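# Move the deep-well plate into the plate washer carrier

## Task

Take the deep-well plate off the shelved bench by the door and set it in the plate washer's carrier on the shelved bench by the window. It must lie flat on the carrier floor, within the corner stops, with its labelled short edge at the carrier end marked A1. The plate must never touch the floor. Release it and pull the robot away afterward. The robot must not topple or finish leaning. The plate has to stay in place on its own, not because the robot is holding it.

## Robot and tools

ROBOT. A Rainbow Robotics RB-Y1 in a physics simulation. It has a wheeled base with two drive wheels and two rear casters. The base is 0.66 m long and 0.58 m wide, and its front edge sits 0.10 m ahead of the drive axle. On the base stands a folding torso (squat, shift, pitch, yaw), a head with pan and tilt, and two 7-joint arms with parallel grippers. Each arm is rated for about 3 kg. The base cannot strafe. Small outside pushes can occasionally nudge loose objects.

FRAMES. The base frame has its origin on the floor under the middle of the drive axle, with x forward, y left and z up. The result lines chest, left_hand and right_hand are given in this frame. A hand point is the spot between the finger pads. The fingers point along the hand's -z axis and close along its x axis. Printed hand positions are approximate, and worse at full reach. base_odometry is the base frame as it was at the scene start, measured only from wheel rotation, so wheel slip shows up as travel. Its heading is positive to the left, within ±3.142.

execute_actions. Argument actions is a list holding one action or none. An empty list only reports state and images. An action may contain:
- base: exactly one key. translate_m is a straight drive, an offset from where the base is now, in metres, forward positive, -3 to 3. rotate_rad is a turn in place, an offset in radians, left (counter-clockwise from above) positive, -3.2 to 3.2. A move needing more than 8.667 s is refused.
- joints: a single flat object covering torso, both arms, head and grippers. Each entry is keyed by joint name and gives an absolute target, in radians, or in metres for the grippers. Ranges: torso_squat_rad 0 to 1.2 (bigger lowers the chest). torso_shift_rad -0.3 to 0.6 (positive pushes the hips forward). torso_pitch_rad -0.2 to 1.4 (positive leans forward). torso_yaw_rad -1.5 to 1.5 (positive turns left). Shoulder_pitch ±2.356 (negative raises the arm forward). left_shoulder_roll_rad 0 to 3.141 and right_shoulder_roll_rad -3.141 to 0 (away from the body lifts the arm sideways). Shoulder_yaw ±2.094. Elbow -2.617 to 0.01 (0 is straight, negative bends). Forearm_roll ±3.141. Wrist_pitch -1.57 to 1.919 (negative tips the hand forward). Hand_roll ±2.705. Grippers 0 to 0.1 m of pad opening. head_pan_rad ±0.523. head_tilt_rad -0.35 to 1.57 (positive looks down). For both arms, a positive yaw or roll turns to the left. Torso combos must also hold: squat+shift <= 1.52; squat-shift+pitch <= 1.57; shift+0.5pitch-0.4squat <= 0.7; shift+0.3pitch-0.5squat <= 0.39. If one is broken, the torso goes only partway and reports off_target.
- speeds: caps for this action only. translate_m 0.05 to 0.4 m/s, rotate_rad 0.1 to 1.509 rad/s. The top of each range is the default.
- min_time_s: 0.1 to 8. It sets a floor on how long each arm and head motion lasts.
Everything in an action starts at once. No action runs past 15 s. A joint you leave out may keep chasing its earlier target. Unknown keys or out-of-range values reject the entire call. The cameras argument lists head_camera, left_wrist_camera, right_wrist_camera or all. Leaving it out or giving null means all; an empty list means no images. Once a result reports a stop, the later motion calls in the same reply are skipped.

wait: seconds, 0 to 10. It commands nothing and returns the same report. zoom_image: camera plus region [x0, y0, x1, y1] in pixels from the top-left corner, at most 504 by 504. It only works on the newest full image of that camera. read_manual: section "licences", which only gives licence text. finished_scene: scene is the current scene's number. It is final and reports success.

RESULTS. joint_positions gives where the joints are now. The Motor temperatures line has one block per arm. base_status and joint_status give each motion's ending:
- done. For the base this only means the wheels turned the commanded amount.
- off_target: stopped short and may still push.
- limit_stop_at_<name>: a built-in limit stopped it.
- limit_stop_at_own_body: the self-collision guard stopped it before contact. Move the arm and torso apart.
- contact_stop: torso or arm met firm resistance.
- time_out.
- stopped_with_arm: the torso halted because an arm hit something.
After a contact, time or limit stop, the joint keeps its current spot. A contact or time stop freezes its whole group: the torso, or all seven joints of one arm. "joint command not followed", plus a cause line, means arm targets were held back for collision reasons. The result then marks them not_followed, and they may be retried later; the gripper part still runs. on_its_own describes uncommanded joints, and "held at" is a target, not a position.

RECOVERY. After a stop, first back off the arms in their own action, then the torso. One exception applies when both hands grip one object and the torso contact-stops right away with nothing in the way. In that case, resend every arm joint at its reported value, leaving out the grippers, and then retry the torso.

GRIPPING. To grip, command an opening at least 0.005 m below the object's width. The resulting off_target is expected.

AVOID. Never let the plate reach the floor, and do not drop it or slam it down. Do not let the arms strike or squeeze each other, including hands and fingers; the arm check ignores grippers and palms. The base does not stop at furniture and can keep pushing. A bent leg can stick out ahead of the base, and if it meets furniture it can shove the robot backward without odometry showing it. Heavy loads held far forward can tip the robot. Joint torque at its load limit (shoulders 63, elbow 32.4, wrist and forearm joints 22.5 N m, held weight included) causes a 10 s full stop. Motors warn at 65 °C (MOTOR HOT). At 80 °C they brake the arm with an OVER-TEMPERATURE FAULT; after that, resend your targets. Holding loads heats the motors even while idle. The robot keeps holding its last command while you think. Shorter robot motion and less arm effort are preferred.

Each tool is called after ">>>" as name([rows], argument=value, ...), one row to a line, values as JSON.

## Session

>>> execute_actions(actions=[])

Scene clock: 0.00 s.
Motor temperatures (°C, as the motors report them): left_arm=[34 30 34 34 37 39 36] | right_arm=[33 30 31 38 36 39 37]
base_odometry: x=+0.000 y=+0.000 heading=+0.000 (m, m, rad; odometry frame)
base_status: not commanded
joint_positions: torso_squat_rad=+0.350 torso_shift_rad=+0.000 torso_pitch_rad=+0.001 torso_yaw_rad=+0.001 left_shoulder_pitch_rad=-0.020 left_shoulder_roll_rad=+0.004 left_shoulder_yaw_rad=-0.029 left_elbow_rad=-0.232 left_forearm_roll_rad=+0.049 left_wrist_pitch_rad=+0.019 left_hand_roll_rad=+0.006 left_gripper_m=+0.101 right_shoulder_pitch_rad=-0.034 right_shoulder_roll_rad=-0.039 right_shoulder_yaw_rad=-0.013 right_elbow_rad=-0.238 right_forearm_roll_rad=+0.011 right_wrist_pitch_rad=+0.018 right_hand_roll_rad=-0.055 right_gripper_m=+0.099 head_pan_rad=-0.001 head_tilt_rad=+0.399
joint_status: not commanded
chest: x=-0.2277 y=-0.0004 z=+1.2476 quat_wxyz=(+1.000, +0.000, +0.001, +0.000) (m; base frame)
left_hand: x=-0.1060 y=+0.2190 z=+0.5722 quat_wxyz=(+0.993, -0.003, -0.115, +0.009) (m; base frame)
right_hand: x=-0.0921 y=-0.2494 z=+0.5748 quat_wxyz=(+0.992, -0.016, -0.126, -0.020) (m; base frame)
pictures: head_camera, left_wrist_camera, right_wrist_camera
Images, in order (width x height): head_camera 896x504, left_wrist_camera 644x364, right_wrist_camera 644x364.

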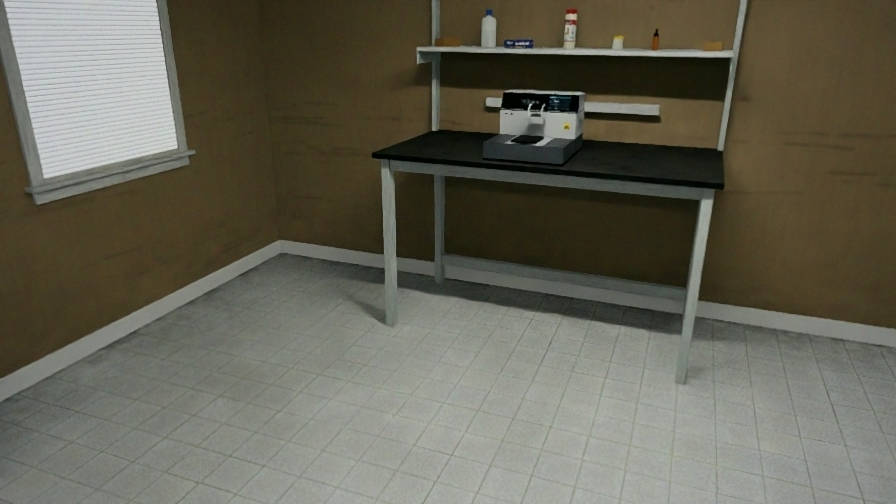

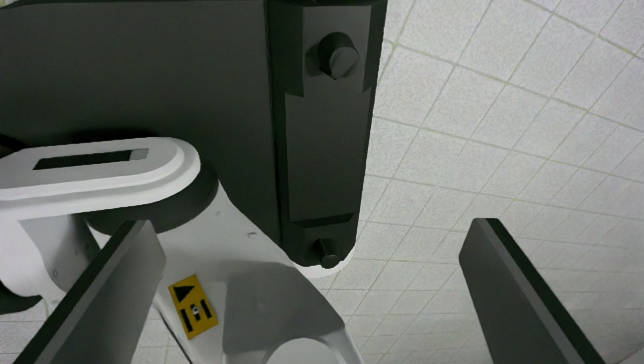

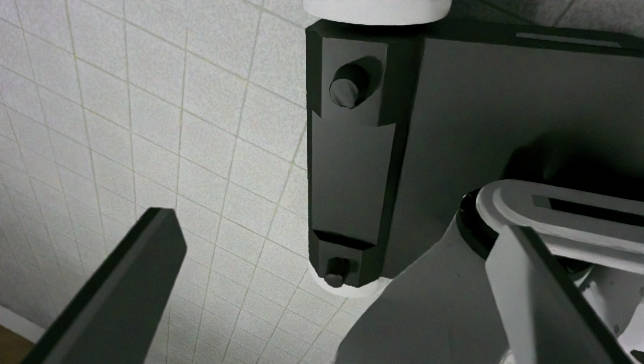

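>>> execute_actions(actions=[])

Scene clock: 15.13 s.
Motor temperatures (°C, as the motors report them): left_arm=[34 30 34 34 37 39 36] | right_arm=[33 30 31 38 36 39 37]
base_odometry: x=+0.000 y=+0.000 heading=+0.000 (m, m, rad; odometry frame)
base_status: not commanded
joint_positions: torso_squat_rad=+0.350 torso_shift_rad=+0.000 torso_pitch_rad=+0.001 torso_yaw_rad=+0.001 left_shoulder_pitch_rad=-0.020 left_shoulder_roll_rad=+0.004 left_shoulder_yaw_rad=-0.029 left_elbow_rad=-0.232 left_forearm_roll_rad=+0.049 left_wrist_pitch_rad=+0.019 left_hand_roll_rad=+0.006 left_gripper_m=+0.101 right_shoulder_pitch_rad=-0.034 right_shoulder_roll_rad=-0.039 right_shoulder_yaw_rad=-0.013 right_elbow_rad=-0.238 right_forearm_roll_rad=+0.011 right_wrist_pitch_rad=+0.018 right_hand_roll_rad=-0.055 right_gripper_m=+0.099 head_pan_rad=-0.001 head_tilt_rad=+0.399
joint_status: not commanded
chest: x=-0.2277 y=-0.0004 z=+1.2476 quat_wxyz=(+1.000, +0.000, +0.001, +0.000) (m; base frame)
left_hand: x=-0.1060 y=+0.2190 z=+0.5722 quat_wxyz=(+0.993, -0.003, -0.115, +0.009) (m; base frame)
right_hand: x=-0.0921 y=-0.2494 z=+0.5748 quat_wxyz=(+0.992, -0.016, -0.126, -0.020) (m; base frame)
pictures: head_camera, left_wrist_camera, right_wrist_camera
Images, in order (width x height): head_camera 896x504, left_wrist_camera 644x364, right_wrist_camera 644x364.

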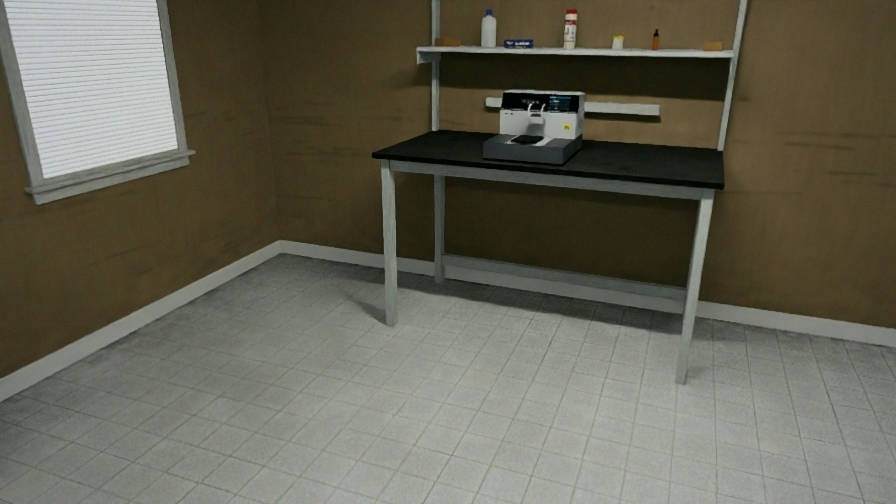

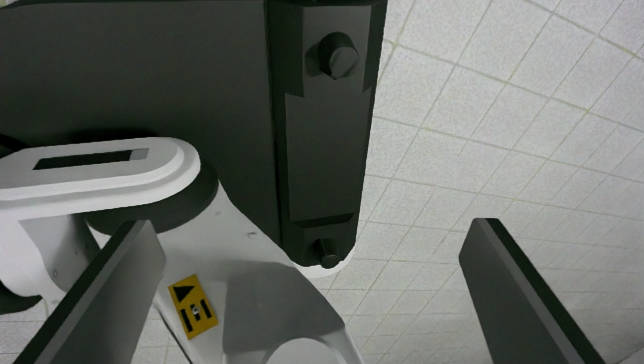

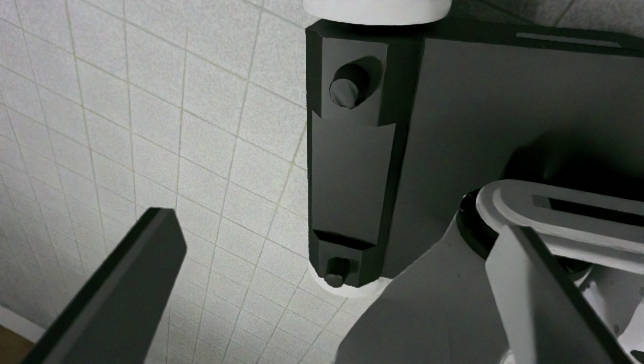

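>>> zoom_image(camera="head_camera", region=[460, 80, 620, 180])

Region (460, 80, 620, 180) of head_camera's 896x504 image, scaled by 3.150, with more detail than that image has; it fills the top 315 rows of this view, and the rest is white.

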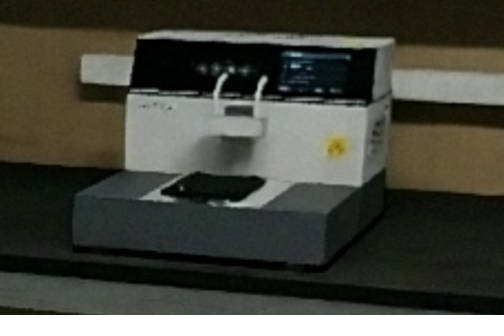

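>>> execute_actions([
  {"base": {"rotate_rad": 2.8}, "joints": {"head_tilt_rad": 0.35, "torso_squat_rad": 0.15, "left_shoulder_pitch_rad": -0.75, "left_shoulder_roll_rad": 0.3, "left_shoulder_yaw_rad": -0.2, "left_elbow_rad": -1.05}, "min_time_s": 4},
], cameras=["head_camera", "left_wrist_camera"])

Scene clock: 60.73 s.
Motor temperatures (°C, as the motors report them): left_arm=[34 30 34 34 37 39 36] | right_arm=[33 30 31 38 36 39 37]
base_odometry: x=+0.000 y=+0.000 heading=+2.800 (m, m, rad; odometry frame)
base_status: done
joint_positions: torso_squat_rad=+0.150 torso_shift_rad=+0.000 torso_pitch_rad=+0.001 torso_yaw_rad=+0.001 left_shoulder_pitch_rad=-0.749 left_shoulder_roll_rad=+0.300 left_shoulder_yaw_rad=-0.200 left_elbow_rad=-1.050 left_forearm_roll_rad=+0.049 left_wrist_pitch_rad=+0.019 left_hand_roll_rad=+0.006 left_gripper_m=+0.101 right_shoulder_pitch_rad=-0.034 right_shoulder_roll_rad=-0.039 right_shoulder_yaw_rad=-0.013 right_elbow_rad=-0.238 right_forearm_roll_rad=+0.011 right_wrist_pitch_rad=+0.018 right_hand_roll_rad=-0.055 right_gripper_m=+0.099 head_pan_rad=-0.001 head_tilt_rad=+0.350
joint_status: all done
chest: x=-0.2278 y=-0.0004 z=+1.2821 quat_wxyz=(+1.000, +0.000, +0.001, +0.000) (m; base frame)
left_hand: x=+0.4549 y=+0.1505 z=+1.2217 quat_wxyz=(+0.628, +0.051, -0.747, -0.212) (m; base frame)
right_hand: x=-0.0922 y=-0.2494 z=+0.6093 quat_wxyz=(+0.992, -0.016, -0.126, -0.020) (m; base frame)
pictures: head_camera, left_wrist_camera
Images, in order (width x height): head_camera 896x504, left_wrist_camera 644x364.

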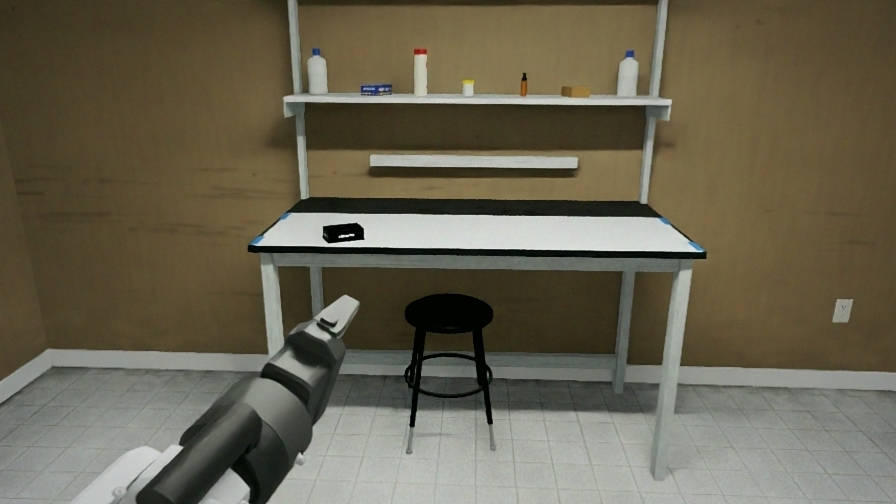

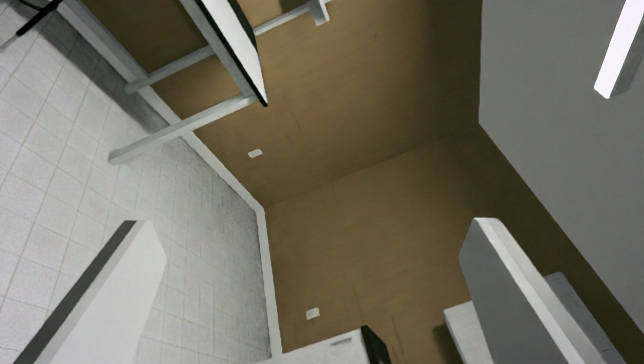

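>>> zoom_image(camera="head_camera", region=[300, 205, 390, 260])

>>> zoom_image(camera="head_camera", region=[230, 180, 730, 500])

Region (300, 205, 390, 260) of head_camera's 896x504 image, scaled by 5.600, with more detail than that image has.

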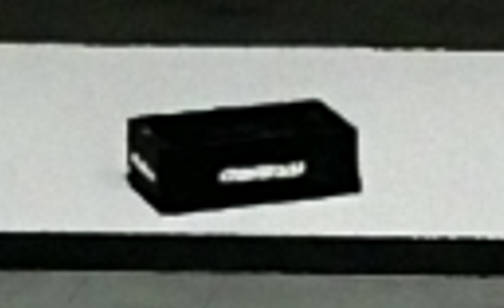

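Region (230, 180, 730, 500) of head_camera's 896x504 image, scaled by 1.008, with more detail than that image has; it fills the top 323 rows of this view, and the rest is white.

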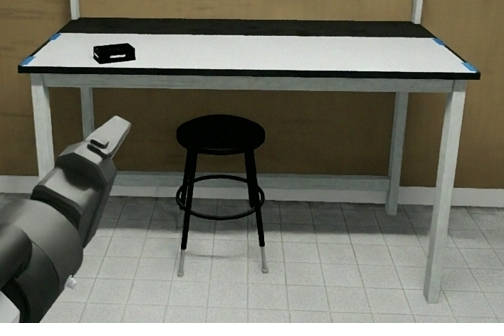

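>>> execute_actions([
  {"base": {"translate_m": 1.70}, "joints": {"head_tilt_rad": 0.9, "head_pan_rad": 0.5, "torso_squat_rad": 0.0, "left_shoulder_pitch_rad": -0.730, "left_shoulder_roll_rad": 0.761, "left_shoulder_yaw_rad": -0.333, "left_elbow_rad": -1.189, "left_forearm_roll_rad": 0.893, "left_wrist_pitch_rad": 1.754, "left_hand_roll_rad": -2.498}, "min_time_s": 3.5},
], cameras=["head_camera", "left_wrist_camera"])

Scene clock: 176.20 s.
Motor temperatures (°C, as the motors report them): left_arm=[35 30 34 34 37 39 36] | right_arm=[33 30 31 38 36 39 37]
base_odometry: x=-1.602 y=+0.569 heading=+2.800 (m, m, rad; odometry frame)
base_status: done
joint_positions: torso_squat_rad=+0.000 torso_shift_rad=+0.000 torso_pitch_rad=+0.001 torso_yaw_rad=+0.001 left_shoulder_pitch_rad=-0.730 left_shoulder_roll_rad=+0.761 left_shoulder_yaw_rad=-0.333 left_elbow_rad=-1.189 left_forearm_roll_rad=+0.893 left_wrist_pitch_rad=+1.754 left_hand_roll_rad=-2.498 left_gripper_m=+0.101 right_shoulder_pitch_rad=-0.034 right_shoulder_roll_rad=-0.039 right_shoulder_yaw_rad=-0.013 right_elbow_rad=-0.238 right_forearm_roll_rad=+0.011 right_wrist_pitch_rad=+0.018 right_hand_roll_rad=-0.055 right_gripper_m=+0.099 head_pan_rad=+0.500 head_tilt_rad=+0.900
joint_status: all done
chest: x=-0.2277 y=-0.0004 z=+1.2899 quat_wxyz=(+1.000, +0.000, +0.001, +0.000) (m; base frame)
left_hand: x=+0.2197 y=+0.3449 z=+1.0396 quat_wxyz=(+0.217, -0.001, +0.000, -0.976) (m; base frame)
right_hand: x=-0.0921 y=-0.2494 z=+0.6171 quat_wxyz=(+0.992, -0.016, -0.126, -0.020) (m; base frame)
pictures: head_camera, left_wrist_camera
Images, in order (width x height): head_camera 896x504, left_wrist_camera 644x364.

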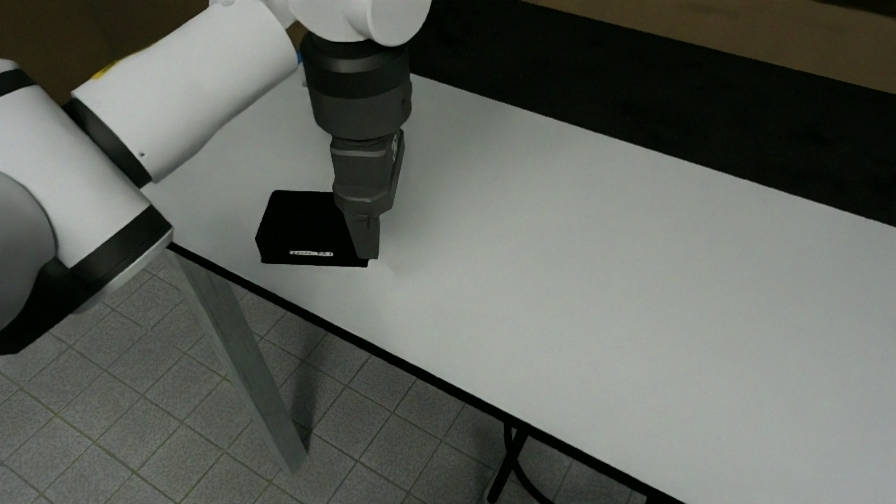

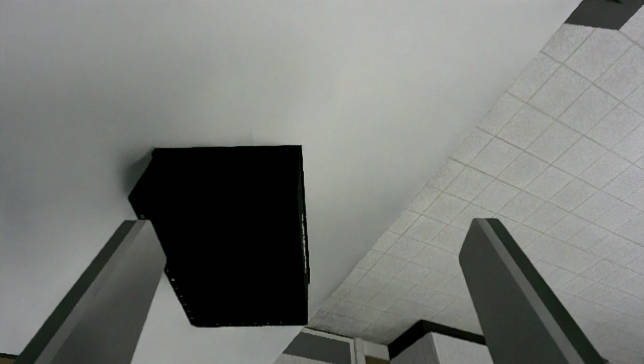

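>>> zoom_image(camera="left_wrist_camera", region=[110, 130, 330, 340])

>>> zoom_image(camera="head_camera", region=[240, 170, 420, 290])

Region (110, 130, 330, 340) of left_wrist_camera's 644x364 image, scaled by 2.291, with more detail than that image has; it fills the top 481 rows of this view, and the rest is white.

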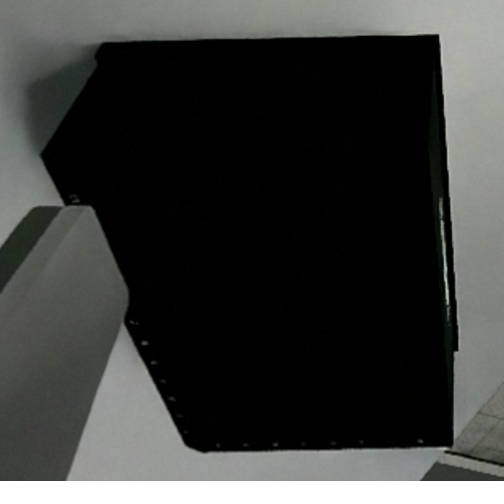

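Region (240, 170, 420, 290) of head_camera's 896x504 image, scaled by 2.800, with more detail than that image has.

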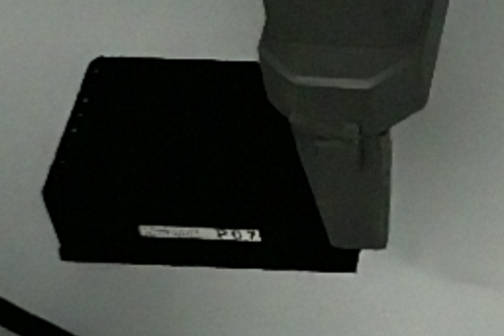

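>>> execute_actions([
  {"base": {"translate_m": 0.06}, "joints": {"torso_squat_rad": 0.25, "left_shoulder_pitch_rad": -0.5785, "left_shoulder_roll_rad": 1.054, "left_shoulder_yaw_rad": -0.406, "left_elbow_rad": -1.270, "left_forearm_roll_rad": 1.147, "left_wrist_pitch_rad": 1.619, "left_hand_roll_rad": -2.562}, "min_time_s": 0.9},
], cameras=["head_camera", "left_wrist_camera"])

Scene clock: 232.53 s.
Motor temperatures (°C, as the motors report them): left_arm=[35 31 34 34 37 39 36] | right_arm=[33 30 31 38 36 39 37]
base_odometry: x=-1.659 y=+0.589 heading=+2.801 (m, m, rad; odometry frame)
base_status: done
joint_positions: torso_squat_rad=+0.250 torso_shift_rad=+0.000 torso_pitch_rad=+0.001 torso_yaw_rad=+0.001 left_shoulder_pitch_rad=-0.579 left_shoulder_roll_rad=+1.054 left_shoulder_yaw_rad=-0.406 left_elbow_rad=-1.270 left_forearm_roll_rad=+1.147 left_wrist_pitch_rad=+1.619 left_hand_roll_rad=-2.562 left_gripper_m=+0.101 right_shoulder_pitch_rad=-0.034 right_shoulder_roll_rad=-0.039 right_shoulder_yaw_rad=-0.013 right_elbow_rad=-0.238 right_forearm_roll_rad=+0.011 right_wrist_pitch_rad=+0.018 right_hand_roll_rad=-0.055 right_gripper_m=+0.099 head_pan_rad=+0.500 head_tilt_rad=+0.900
joint_status: all done
chest: x=-0.2278 y=-0.0004 z=+1.2682 quat_wxyz=(+1.000, +0.000, +0.000, +0.000) (m; base frame)
left_hand: x=+0.1728 y=+0.4341 z=+1.0183 quat_wxyz=(+0.229, +0.000, +0.000, -0.974) (m; base frame)
right_hand: x=-0.0920 y=-0.2494 z=+0.5954 quat_wxyz=(+0.992, -0.016, -0.126, -0.020) (m; base frame)
pictures: head_camera, left_wrist_camera
Images, in order (width x height): head_camera 896x504, left_wrist_camera 644x364.

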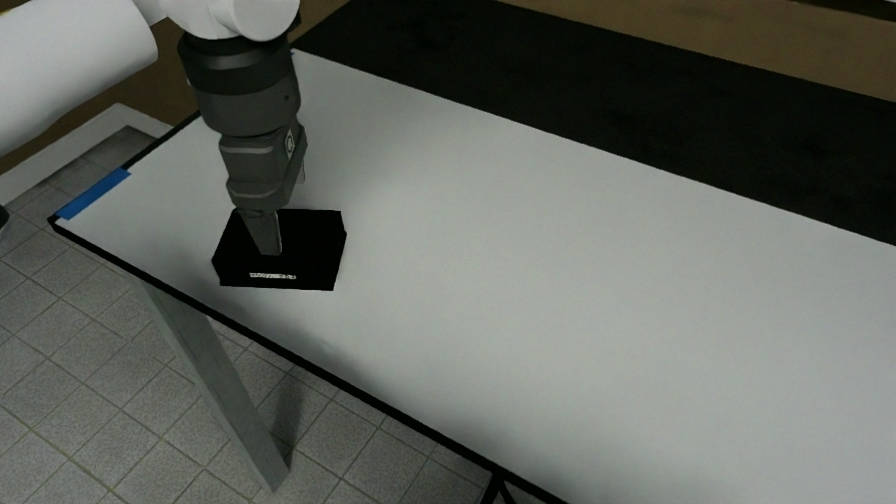

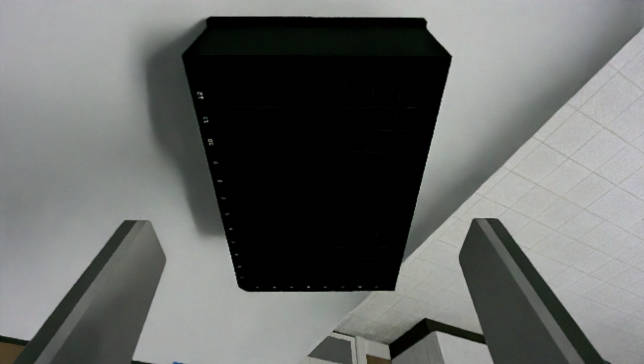

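>>> execute_actions([
  {"joints": {"torso_squat_rad": 0.479}},
], cameras=["left_wrist_camera"])

Scene clock: 239.53 s.
Motor temperatures (°C, as the motors report them): left_arm=[35 31 34 34 37 39 36] | right_arm=[33 30 31 38 36 39 37]
base_odometry: x=-1.659 y=+0.589 heading=+2.801 (m, m, rad; odometry frame)
base_status: not commanded
joint_positions: torso_squat_rad=+0.479 torso_shift_rad=+0.000 torso_pitch_rad=+0.001 torso_yaw_rad=+0.001 left_shoulder_pitch_rad=-0.579 left_shoulder_roll_rad=+1.054 left_shoulder_yaw_rad=-0.406 left_elbow_rad=-1.270 left_forearm_roll_rad=+1.147 left_wrist_pitch_rad=+1.619 left_hand_roll_rad=-2.562 left_gripper_m=+0.101 right_shoulder_pitch_rad=-0.034 right_shoulder_roll_rad=-0.039 right_shoulder_yaw_rad=-0.013 right_elbow_rad=-0.238 right_forearm_roll_rad=+0.011 right_wrist_pitch_rad=+0.018 right_hand_roll_rad=-0.055 right_gripper_m=+0.099 head_pan_rad=+0.500 head_tilt_rad=+0.900
joint_status: all done
chest: x=-0.2278 y=-0.0003 z=+1.2112 quat_wxyz=(+1.000, +0.000, +0.000, +0.000) (m; base frame)
left_hand: x=+0.1728 y=+0.4341 z=+0.9613 quat_wxyz=(+0.229, +0.000, +0.000, -0.974) (m; base frame)
right_hand: x=-0.0920 y=-0.2494 z=+0.5384 quat_wxyz=(+0.992, -0.016, -0.126, -0.020) (m; base frame)
pictures: left_wrist_camera
Images, in order (width x height): left_wrist_camera 644x364.

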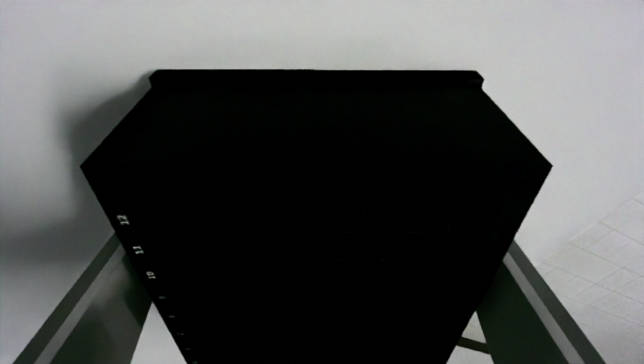

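>>> execute_actions([
  {"joints": {"left_gripper_m": 0.068}},
], cameras=["left_wrist_camera"])

Scene clock: 243.70 s.
Motor temperatures (°C, as the motors report them): left_arm=[35 31 34 34 37 39 36] | right_arm=[33 30 31 38 36 39 37]
base_odometry: x=-1.659 y=+0.589 heading=+2.801 (m, m, rad; odometry frame)
base_status: not commanded
joint_positions: torso_squat_rad=+0.479 torso_shift_rad=+0.000 torso_pitch_rad=+0.001 torso_yaw_rad=+0.001 left_shoulder_pitch_rad=-0.579 left_shoulder_roll_rad=+1.054 left_shoulder_yaw_rad=-0.406 left_elbow_rad=-1.270 left_forearm_roll_rad=+1.147 left_wrist_pitch_rad=+1.619 left_hand_roll_rad=-2.562 left_gripper_m=+0.083 right_shoulder_pitch_rad=-0.034 right_shoulder_roll_rad=-0.039 right_shoulder_yaw_rad=-0.013 right_elbow_rad=-0.238 right_forearm_roll_rad=+0.011 right_wrist_pitch_rad=+0.018 right_hand_roll_rad=-0.055 right_gripper_m=+0.099 head_pan_rad=+0.500 head_tilt_rad=+0.900
joint_status: left_gripper_m off_target (ended at +0.083, target +0.068)
chest: x=-0.2278 y=-0.0003 z=+1.2112 quat_wxyz=(+1.000, +0.000, +0.000, +0.000) (m; base frame)
left_hand: x=+0.1728 y=+0.4341 z=+0.9613 quat_wxyz=(+0.229, +0.000, +0.000, -0.974) (m; base frame)
right_hand: x=-0.0920 y=-0.2494 z=+0.5384 quat_wxyz=(+0.992, -0.016, -0.126, -0.020) (m; base frame)
pictures: left_wrist_camera
Images, in order (width x height): left_wrist_camera 644x364.

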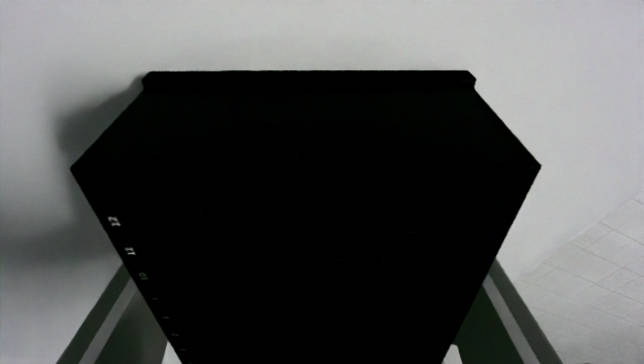

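>>> execute_actions([
  {"base": {"rotate_rad": 0.15}, "joints": {"torso_squat_rad": 0.27, "left_gripper_m": 0.068}},
], cameras=["left_wrist_camera"])

Scene clock: 260.73 s.
Motor temperatures (°C, as the motors report them): left_arm=[35 31 34 34 37 39 36] | right_arm=[33 30 31 38 36 39 37]
base_odometry: x=-1.659 y=+0.589 heading=+2.951 (m, m, rad; odometry frame)
base_status: done
joint_positions: torso_squat_rad=+0.270 torso_shift_rad=+0.000 torso_pitch_rad=+0.001 torso_yaw_rad=+0.001 left_shoulder_pitch_rad=-0.579 left_shoulder_roll_rad=+1.054 left_shoulder_yaw_rad=-0.406 left_elbow_rad=-1.270 left_forearm_roll_rad=+1.147 left_wrist_pitch_rad=+1.619 left_hand_roll_rad=-2.562 left_gripper_m=+0.083 right_shoulder_pitch_rad=-0.034 right_shoulder_roll_rad=-0.039 right_shoulder_yaw_rad=-0.013 right_elbow_rad=-0.238 right_forearm_roll_rad=+0.011 right_wrist_pitch_rad=+0.018 right_hand_roll_rad=-0.055 right_gripper_m=+0.099 head_pan_rad=+0.500 head_tilt_rad=+0.900
joint_status: left_gripper_m off_target (ended at +0.083, target +0.068); the others done
chest: x=-0.2276 y=-0.0004 z=+1.2646 quat_wxyz=(+1.000, +0.000, +0.001, +0.000) (m; base frame)
left_hand: x=+0.1728 y=+0.4341 z=+1.0146 quat_wxyz=(+0.229, +0.000, +0.000, -0.974) (m; base frame)
right_hand: x=-0.0921 y=-0.2494 z=+0.5918 quat_wxyz=(+0.992, -0.016, -0.126, -0.020) (m; base frame)
pictures: left_wrist_camera
Images, in order (width x height): left_wrist_camera 644x364.

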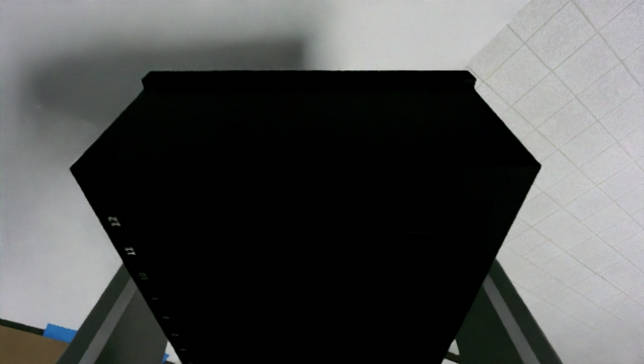

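>>> execute_actions([
  {"base": {"translate_m": -3.0}, "joints": {"torso_squat_rad": 0.0, "head_pan_rad": 0.0, "head_tilt_rad": 0.45, "left_shoulder_pitch_rad": -0.15, "left_shoulder_roll_rad": 0.2, "left_shoulder_yaw_rad": -0.1, "left_elbow_rad": -1.5, "left_forearm_roll_rad": 0.215, "left_wrist_pitch_rad": 1.62, "left_hand_roll_rad": 0.4, "left_gripper_m": 0.068}, "min_time_s": 6},
], cameras=["head_camera", "left_wrist_camera"])

Scene clock: 302.03 s.
Motor temperatures (°C, as the motors report them): left_arm=[34 31 34 34 37 39 36] | right_arm=[33 30 31 38 36 39 37]
base_odometry: x=+1.287 y=+0.022 heading=+2.952 (m, m, rad; odometry frame)
base_status: done
joint_positions: torso_squat_rad=+0.000 torso_shift_rad=+0.000 torso_pitch_rad=+0.001 torso_yaw_rad=+0.001 left_shoulder_pitch_rad=-0.150 left_shoulder_roll_rad=+0.200 left_shoulder_yaw_rad=-0.100 left_elbow_rad=-1.500 left_forearm_roll_rad=+0.215 left_wrist_pitch_rad=+1.620 left_hand_roll_rad=+0.400 left_gripper_m=+0.083 right_shoulder_pitch_rad=-0.034 right_shoulder_roll_rad=-0.039 right_shoulder_yaw_rad=-0.013 right_elbow_rad=-0.238 right_forearm_roll_rad=+0.011 right_wrist_pitch_rad=+0.018 right_hand_roll_rad=-0.055 right_gripper_m=+0.099 head_pan_rad=+0.000 head_tilt_rad=+0.450
joint_status: left_gripper_m off_target (ended at +0.083, target +0.068); the others done
chest: x=-0.2277 y=-0.0004 z=+1.2899 quat_wxyz=(+1.000, +0.000, +0.001, +0.000) (m; base frame)
left_hand: x=+0.0989 y=+0.2414 z=+0.8580 quat_wxyz=(+0.991, +0.000, +0.000, +0.132) (m; base frame)
right_hand: x=-0.0922 y=-0.2494 z=+0.6171 quat_wxyz=(+0.992, -0.016, -0.126, -0.020) (m; base frame)
pictures: head_camera, left_wrist_camera
Images, in order (width x height): head_camera 896x504, left_wrist_camera 644x364.

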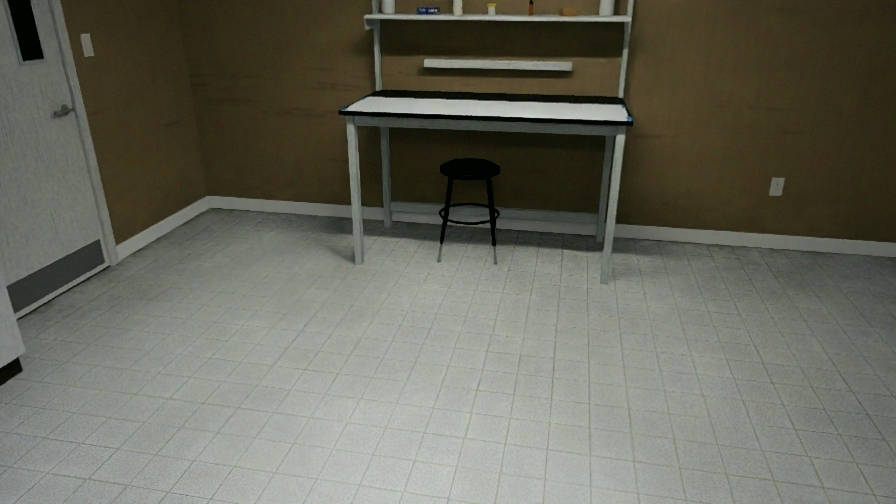

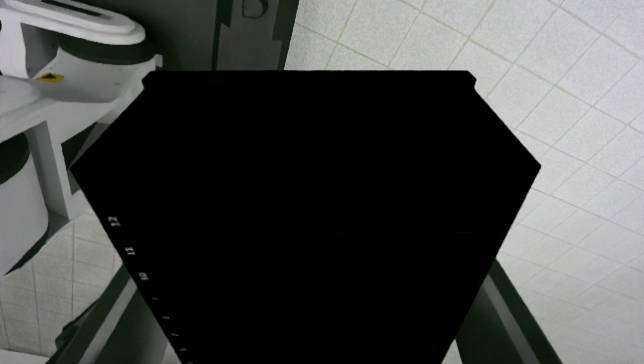

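>>> execute_actions([
  {"base": {"rotate_rad": 2.98}, "joints": {"head_tilt_rad": 0.45, "left_shoulder_pitch_rad": -1.0436, "left_shoulder_roll_rad": 0.571, "left_shoulder_yaw_rad": -0.574, "left_elbow_rad": -1.0974, "left_forearm_roll_rad": 0.977, "left_wrist_pitch_rad": 1.792, "left_hand_roll_rad": 0.5, "left_gripper_m": 0.068}, "min_time_s": 4.6},
], cameras=["head_camera", "left_wrist_camera"])

Scene clock: 319.57 s.
Motor temperatures (°C, as the motors report them): left_arm=[35 31 34 34 37 39 36] | right_arm=[33 30 31 38 36 39 37]
base_odometry: x=+1.287 y=+0.022 heading=-0.352 (m, m, rad; odometry frame)
base_status: done
joint_positions: torso_squat_rad=+0.000 torso_shift_rad=+0.000 torso_pitch_rad=+0.001 torso_yaw_rad=+0.001 left_shoulder_pitch_rad=-1.043 left_shoulder_roll_rad=+0.571 left_shoulder_yaw_rad=-0.574 left_elbow_rad=-1.098 left_forearm_roll_rad=+0.977 left_wrist_pitch_rad=+1.792 left_hand_roll_rad=+0.500 left_gripper_m=+0.083 right_shoulder_pitch_rad=-0.034 right_shoulder_roll_rad=-0.039 right_shoulder_yaw_rad=-0.013 right_elbow_rad=-0.238 right_forearm_roll_rad=+0.011 right_wrist_pitch_rad=+0.018 right_hand_roll_rad=-0.055 right_gripper_m=+0.099 head_pan_rad=+0.000 head_tilt_rad=+0.450
joint_status: left_gripper_m off_target (ended at +0.083, target +0.068); the others done
chest: x=-0.2278 y=-0.0004 z=+1.2899 quat_wxyz=(+1.000, +0.000, +0.001, +0.000) (m; base frame)
left_hand: x=+0.2547 y=+0.2001 z=+1.0853 quat_wxyz=(+1.000, +0.000, +0.001, -0.004) (m; base frame)
right_hand: x=-0.0922 y=-0.2494 z=+0.6171 quat_wxyz=(+0.992, -0.016, -0.126, -0.020) (m; base frame)
pictures: head_camera, left_wrist_camera
Images, in order (width x height): head_camera 896x504, left_wrist_camera 644x364.

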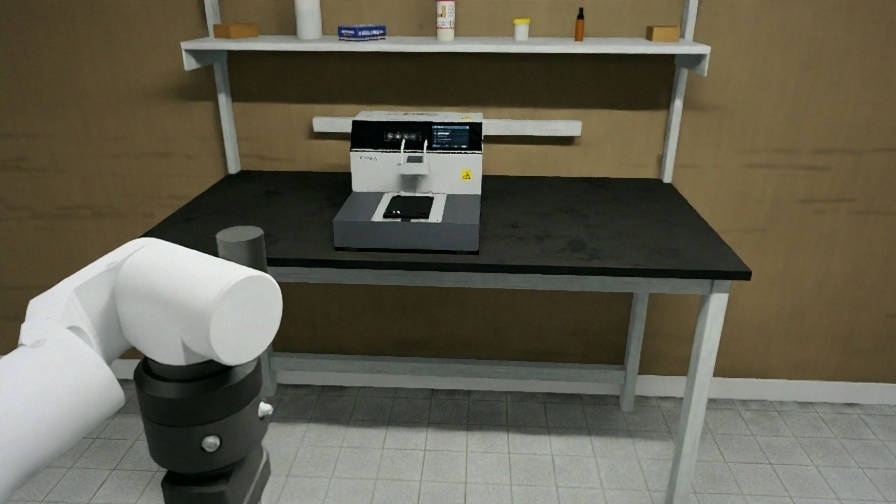

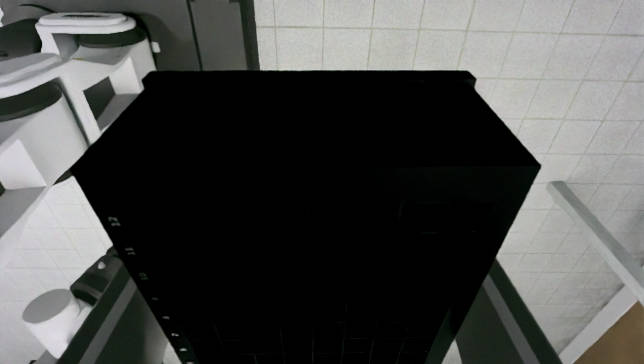

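>>> zoom_image(camera="head_camera", region=[360, 140, 460, 230])

>>> zoom_image(camera="head_camera", region=[320, 100, 500, 270])

Region (360, 140, 460, 230) of head_camera's 896x504 image, scaled by 5.040, with more detail than that image has; it fills the top 454 rows of this view, and the rest is white.

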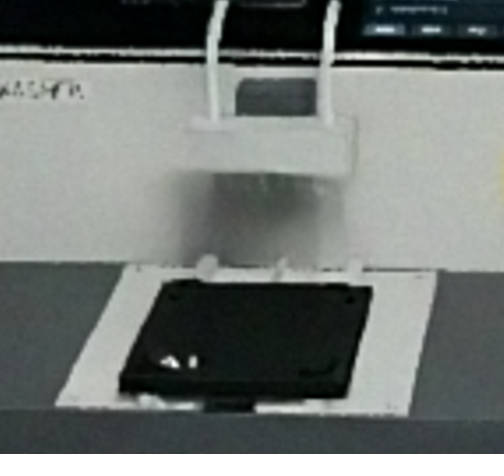

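Region (320, 100, 500, 270) of head_camera's 896x504 image, scaled by 2.800, with more detail than that image has.

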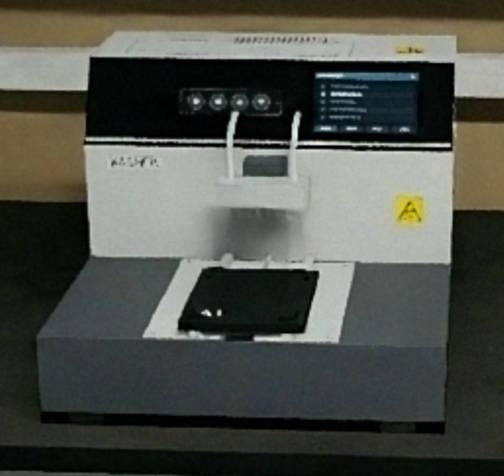

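>>> execute_actions([
  {"base": {"translate_m": 1.095}, "joints": {"head_tilt_rad": 0.95, "head_pan_rad": 0.3, "left_shoulder_pitch_rad": -1.0993, "left_shoulder_roll_rad": 0.4835, "left_shoulder_yaw_rad": -0.6195, "left_elbow_rad": -1.0606, "left_forearm_roll_rad": 0.9737, "left_wrist_pitch_rad": 1.7823, "left_hand_roll_rad": -1.014, "left_gripper_m": 0.068}, "min_time_s": 2.2},
], cameras=["head_camera", "left_wrist_camera"])

Scene clock: 361.53 s.
Motor temperatures (°C, as the motors report them): left_arm=[35 31 34 34 37 39 36] | right_arm=[33 30 31 38 36 39 37]
base_odometry: x=+2.316 y=-0.354 heading=-0.351 (m, m, rad; odometry frame)
base_status: done
joint_positions: torso_squat_rad=+0.000 torso_shift_rad=+0.000 torso_pitch_rad=+0.001 torso_yaw_rad=+0.001 left_shoulder_pitch_rad=-1.099 left_shoulder_roll_rad=+0.484 left_shoulder_yaw_rad=-0.619 left_elbow_rad=-1.061 left_forearm_roll_rad=+0.974 left_wrist_pitch_rad=+1.782 left_hand_roll_rad=-1.014 left_gripper_m=+0.083 right_shoulder_pitch_rad=-0.034 right_shoulder_roll_rad=-0.039 right_shoulder_yaw_rad=-0.013 right_elbow_rad=-0.238 right_forearm_roll_rad=+0.011 right_wrist_pitch_rad=+0.018 right_hand_roll_rad=-0.055 right_gripper_m=+0.099 head_pan_rad=+0.300 head_tilt_rad=+0.950
joint_status: left_gripper_m off_target (ended at +0.083, target +0.068); the others done
chest: x=-0.2277 y=-0.0004 z=+1.2899 quat_wxyz=(+1.000, +0.000, +0.001, +0.000) (m; base frame)
left_hand: x=+0.2549 y=+0.1544 z=+1.0854 quat_wxyz=(+0.697, +0.000, +0.001, -0.717) (m; base frame)
right_hand: x=-0.0921 y=-0.2494 z=+0.6171 quat_wxyz=(+0.992, -0.016, -0.126, -0.020) (m; base frame)
pictures: head_camera, left_wrist_camera
Images, in order (width x height): head_camera 896x504, left_wrist_camera 644x364.

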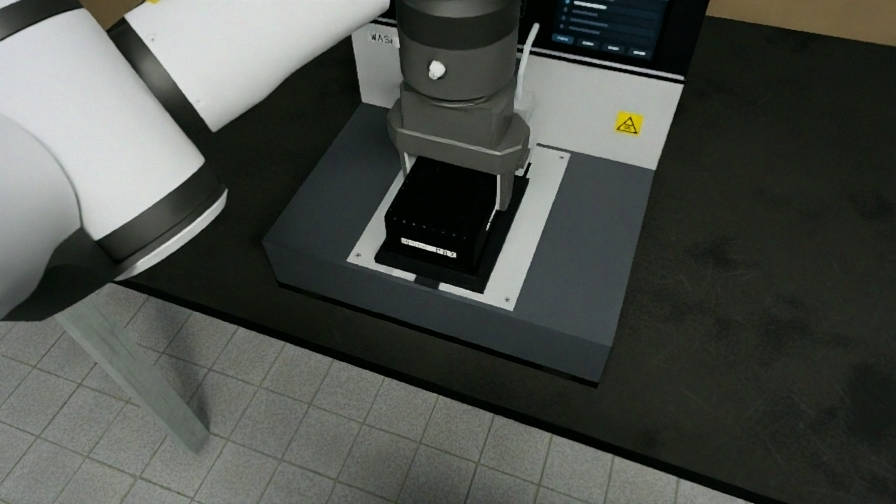

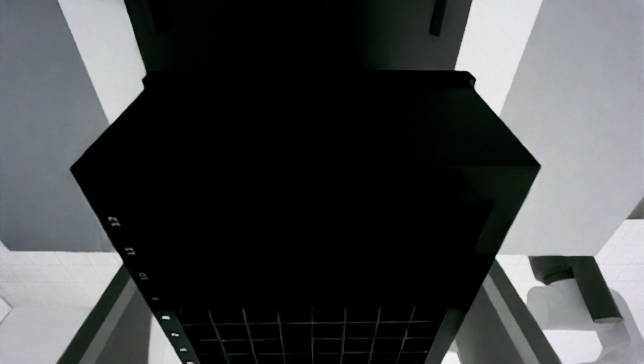

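>>> zoom_image(camera="left_wrist_camera", region=[60, 0, 560, 120])

>>> zoom_image(camera="head_camera", region=[340, 130, 580, 320])

Region (60, 0, 560, 120) of left_wrist_camera's 644x364 image, scaled by 1.008, with more detail than that image has; it fills the top 121 rows of this view, and the rest is white.

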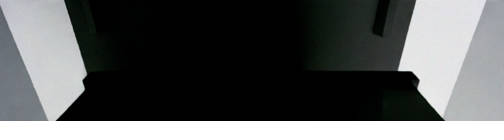

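Region (340, 130, 580, 320) of head_camera's 896x504 image, scaled by 2.100, with more detail than that image has; it fills the top 399 rows of this view, and the rest is white.

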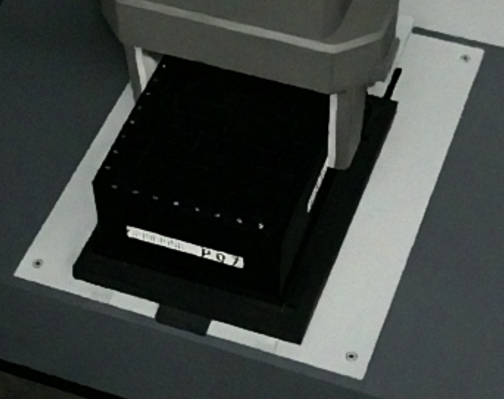

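>>> zoom_image(camera="left_wrist_camera", region=[400, 0, 500, 100])

>>> zoom_image(camera="left_wrist_camera", region=[110, 0, 210, 100])

Region (400, 0, 500, 100) of left_wrist_camera's 644x364 image, scaled by 5.040, with more detail than that image has.

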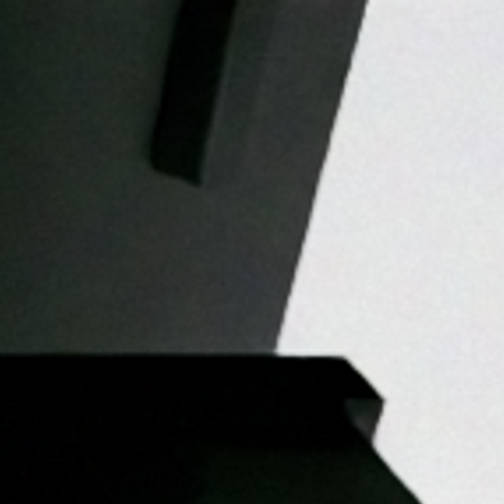

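Region (110, 0, 210, 100) of left_wrist_camera's 644x364 image, scaled by 5.040, with more detail than that image has.

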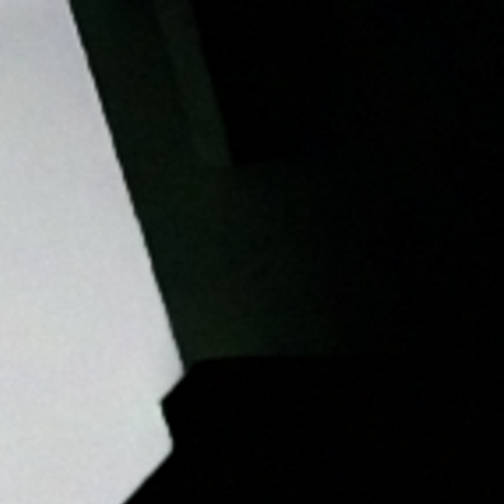

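>>> execute_actions([
  {"base": {"translate_m": 0.023}, "joints": {"torso_squat_rad": 0.17, "left_shoulder_pitch_rad": -1.0963, "left_shoulder_roll_rad": 0.4883, "left_shoulder_yaw_rad": -0.617, "left_elbow_rad": -1.0626, "left_forearm_roll_rad": 0.9739, "left_wrist_pitch_rad": 1.7829, "left_hand_roll_rad": -1.0183, "left_gripper_m": 0.068}},
], cameras=["head_camera", "left_wrist_camera"])

Scene clock: 393.33 s.
Motor temperatures (°C, as the motors report them): left_arm=[35 30 34 34 37 39 36] | right_arm=[33 30 31 38 36 39 37]
base_odometry: x=+2.337 y=-0.362 heading=-0.350 (m, m, rad; odometry frame)
base_status: done
joint_positions: torso_squat_rad=+0.170 torso_shift_rad=+0.000 torso_pitch_rad=+0.001 torso_yaw_rad=+0.001 left_shoulder_pitch_rad=-1.096 left_shoulder_roll_rad=+0.488 left_shoulder_yaw_rad=-0.617 left_elbow_rad=-1.063 left_forearm_roll_rad=+0.974 left_wrist_pitch_rad=+1.783 left_hand_roll_rad=-1.018 left_gripper_m=+0.083 right_shoulder_pitch_rad=-0.034 right_shoulder_roll_rad=-0.039 right_shoulder_yaw_rad=-0.013 right_elbow_rad=-0.238 right_forearm_roll_rad=+0.011 right_wrist_pitch_rad=+0.018 right_hand_roll_rad=-0.055 right_gripper_m=+0.099 head_pan_rad=+0.300 head_tilt_rad=+0.950
joint_status: left_gripper_m off_target (ended at +0.083, target +0.068); the others done
chest: x=-0.2278 y=-0.0004 z=+1.2798 quat_wxyz=(+1.000, +0.000, +0.000, +0.000) (m; base frame)
left_hand: x=+0.2549 y=+0.1567 z=+1.0754 quat_wxyz=(+0.697, +0.000, +0.001, -0.717) (m; base frame)
right_hand: x=-0.0921 y=-0.2494 z=+0.6071 quat_wxyz=(+0.992, -0.016, -0.126, -0.020) (m; base frame)
pictures: head_camera, left_wrist_camera
Images, in order (width x height): head_camera 896x504, left_wrist_camera 644x364.

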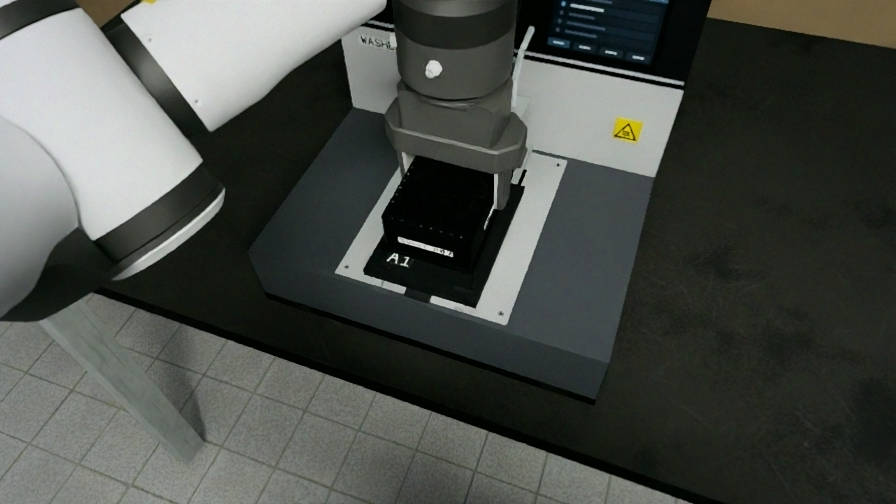

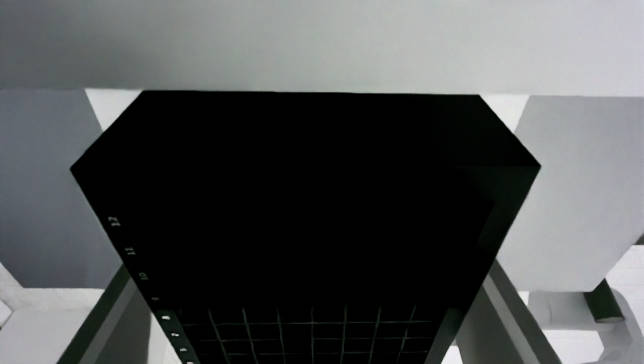

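>>> zoom_image(camera="head_camera", region=[330, 200, 530, 330])

>>> zoom_image(camera="left_wrist_camera", region=[0, 70, 200, 310])

>>> zoom_image(camera="left_wrist_camera", region=[444, 70, 644, 310])

Region (330, 200, 530, 330) of head_camera's 896x504 image, scaled by 2.520, with more detail than that image has; it fills the top 328 rows of this view, and the rest is white.

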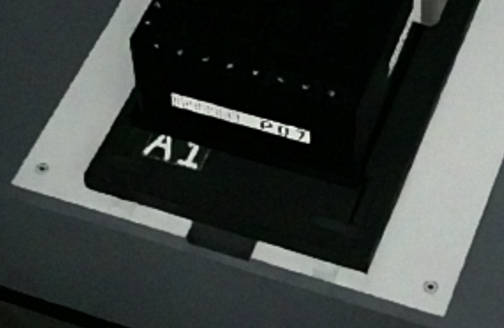

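Region (0, 70, 200, 310) of left_wrist_camera's 644x364 image, scaled by 2.100, with more detail than that image has.

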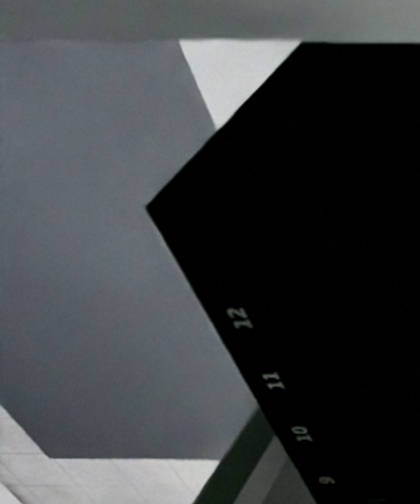

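Region (444, 70, 644, 310) of left_wrist_camera's 644x364 image, scaled by 2.100, with more detail than that image has.

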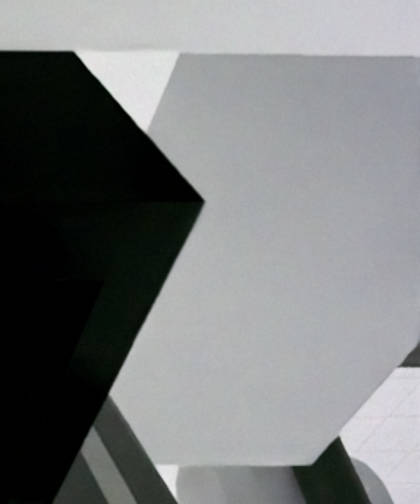

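>>> zoom_image(camera="head_camera", region=[430, 240, 510, 315])

>>> zoom_image(camera="head_camera", region=[470, 140, 570, 240])

Region (430, 240, 510, 315) of head_camera's 896x504 image, scaled by 6.300, with more detail than that image has; it fills the top 472 rows of this view, and the rest is white.

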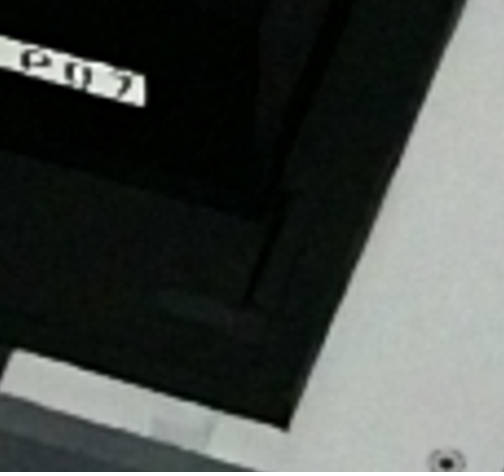

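Region (470, 140, 570, 240) of head_camera's 896x504 image, scaled by 5.040, with more detail than that image has.

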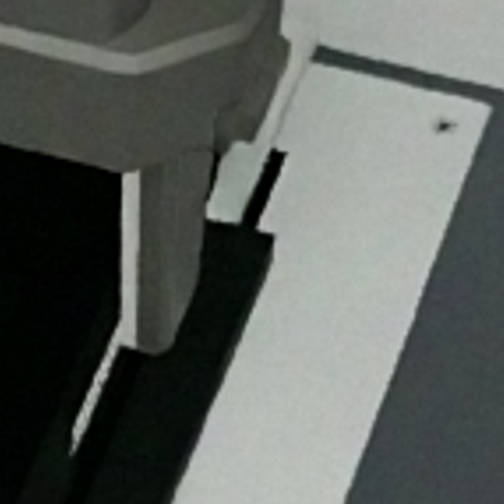

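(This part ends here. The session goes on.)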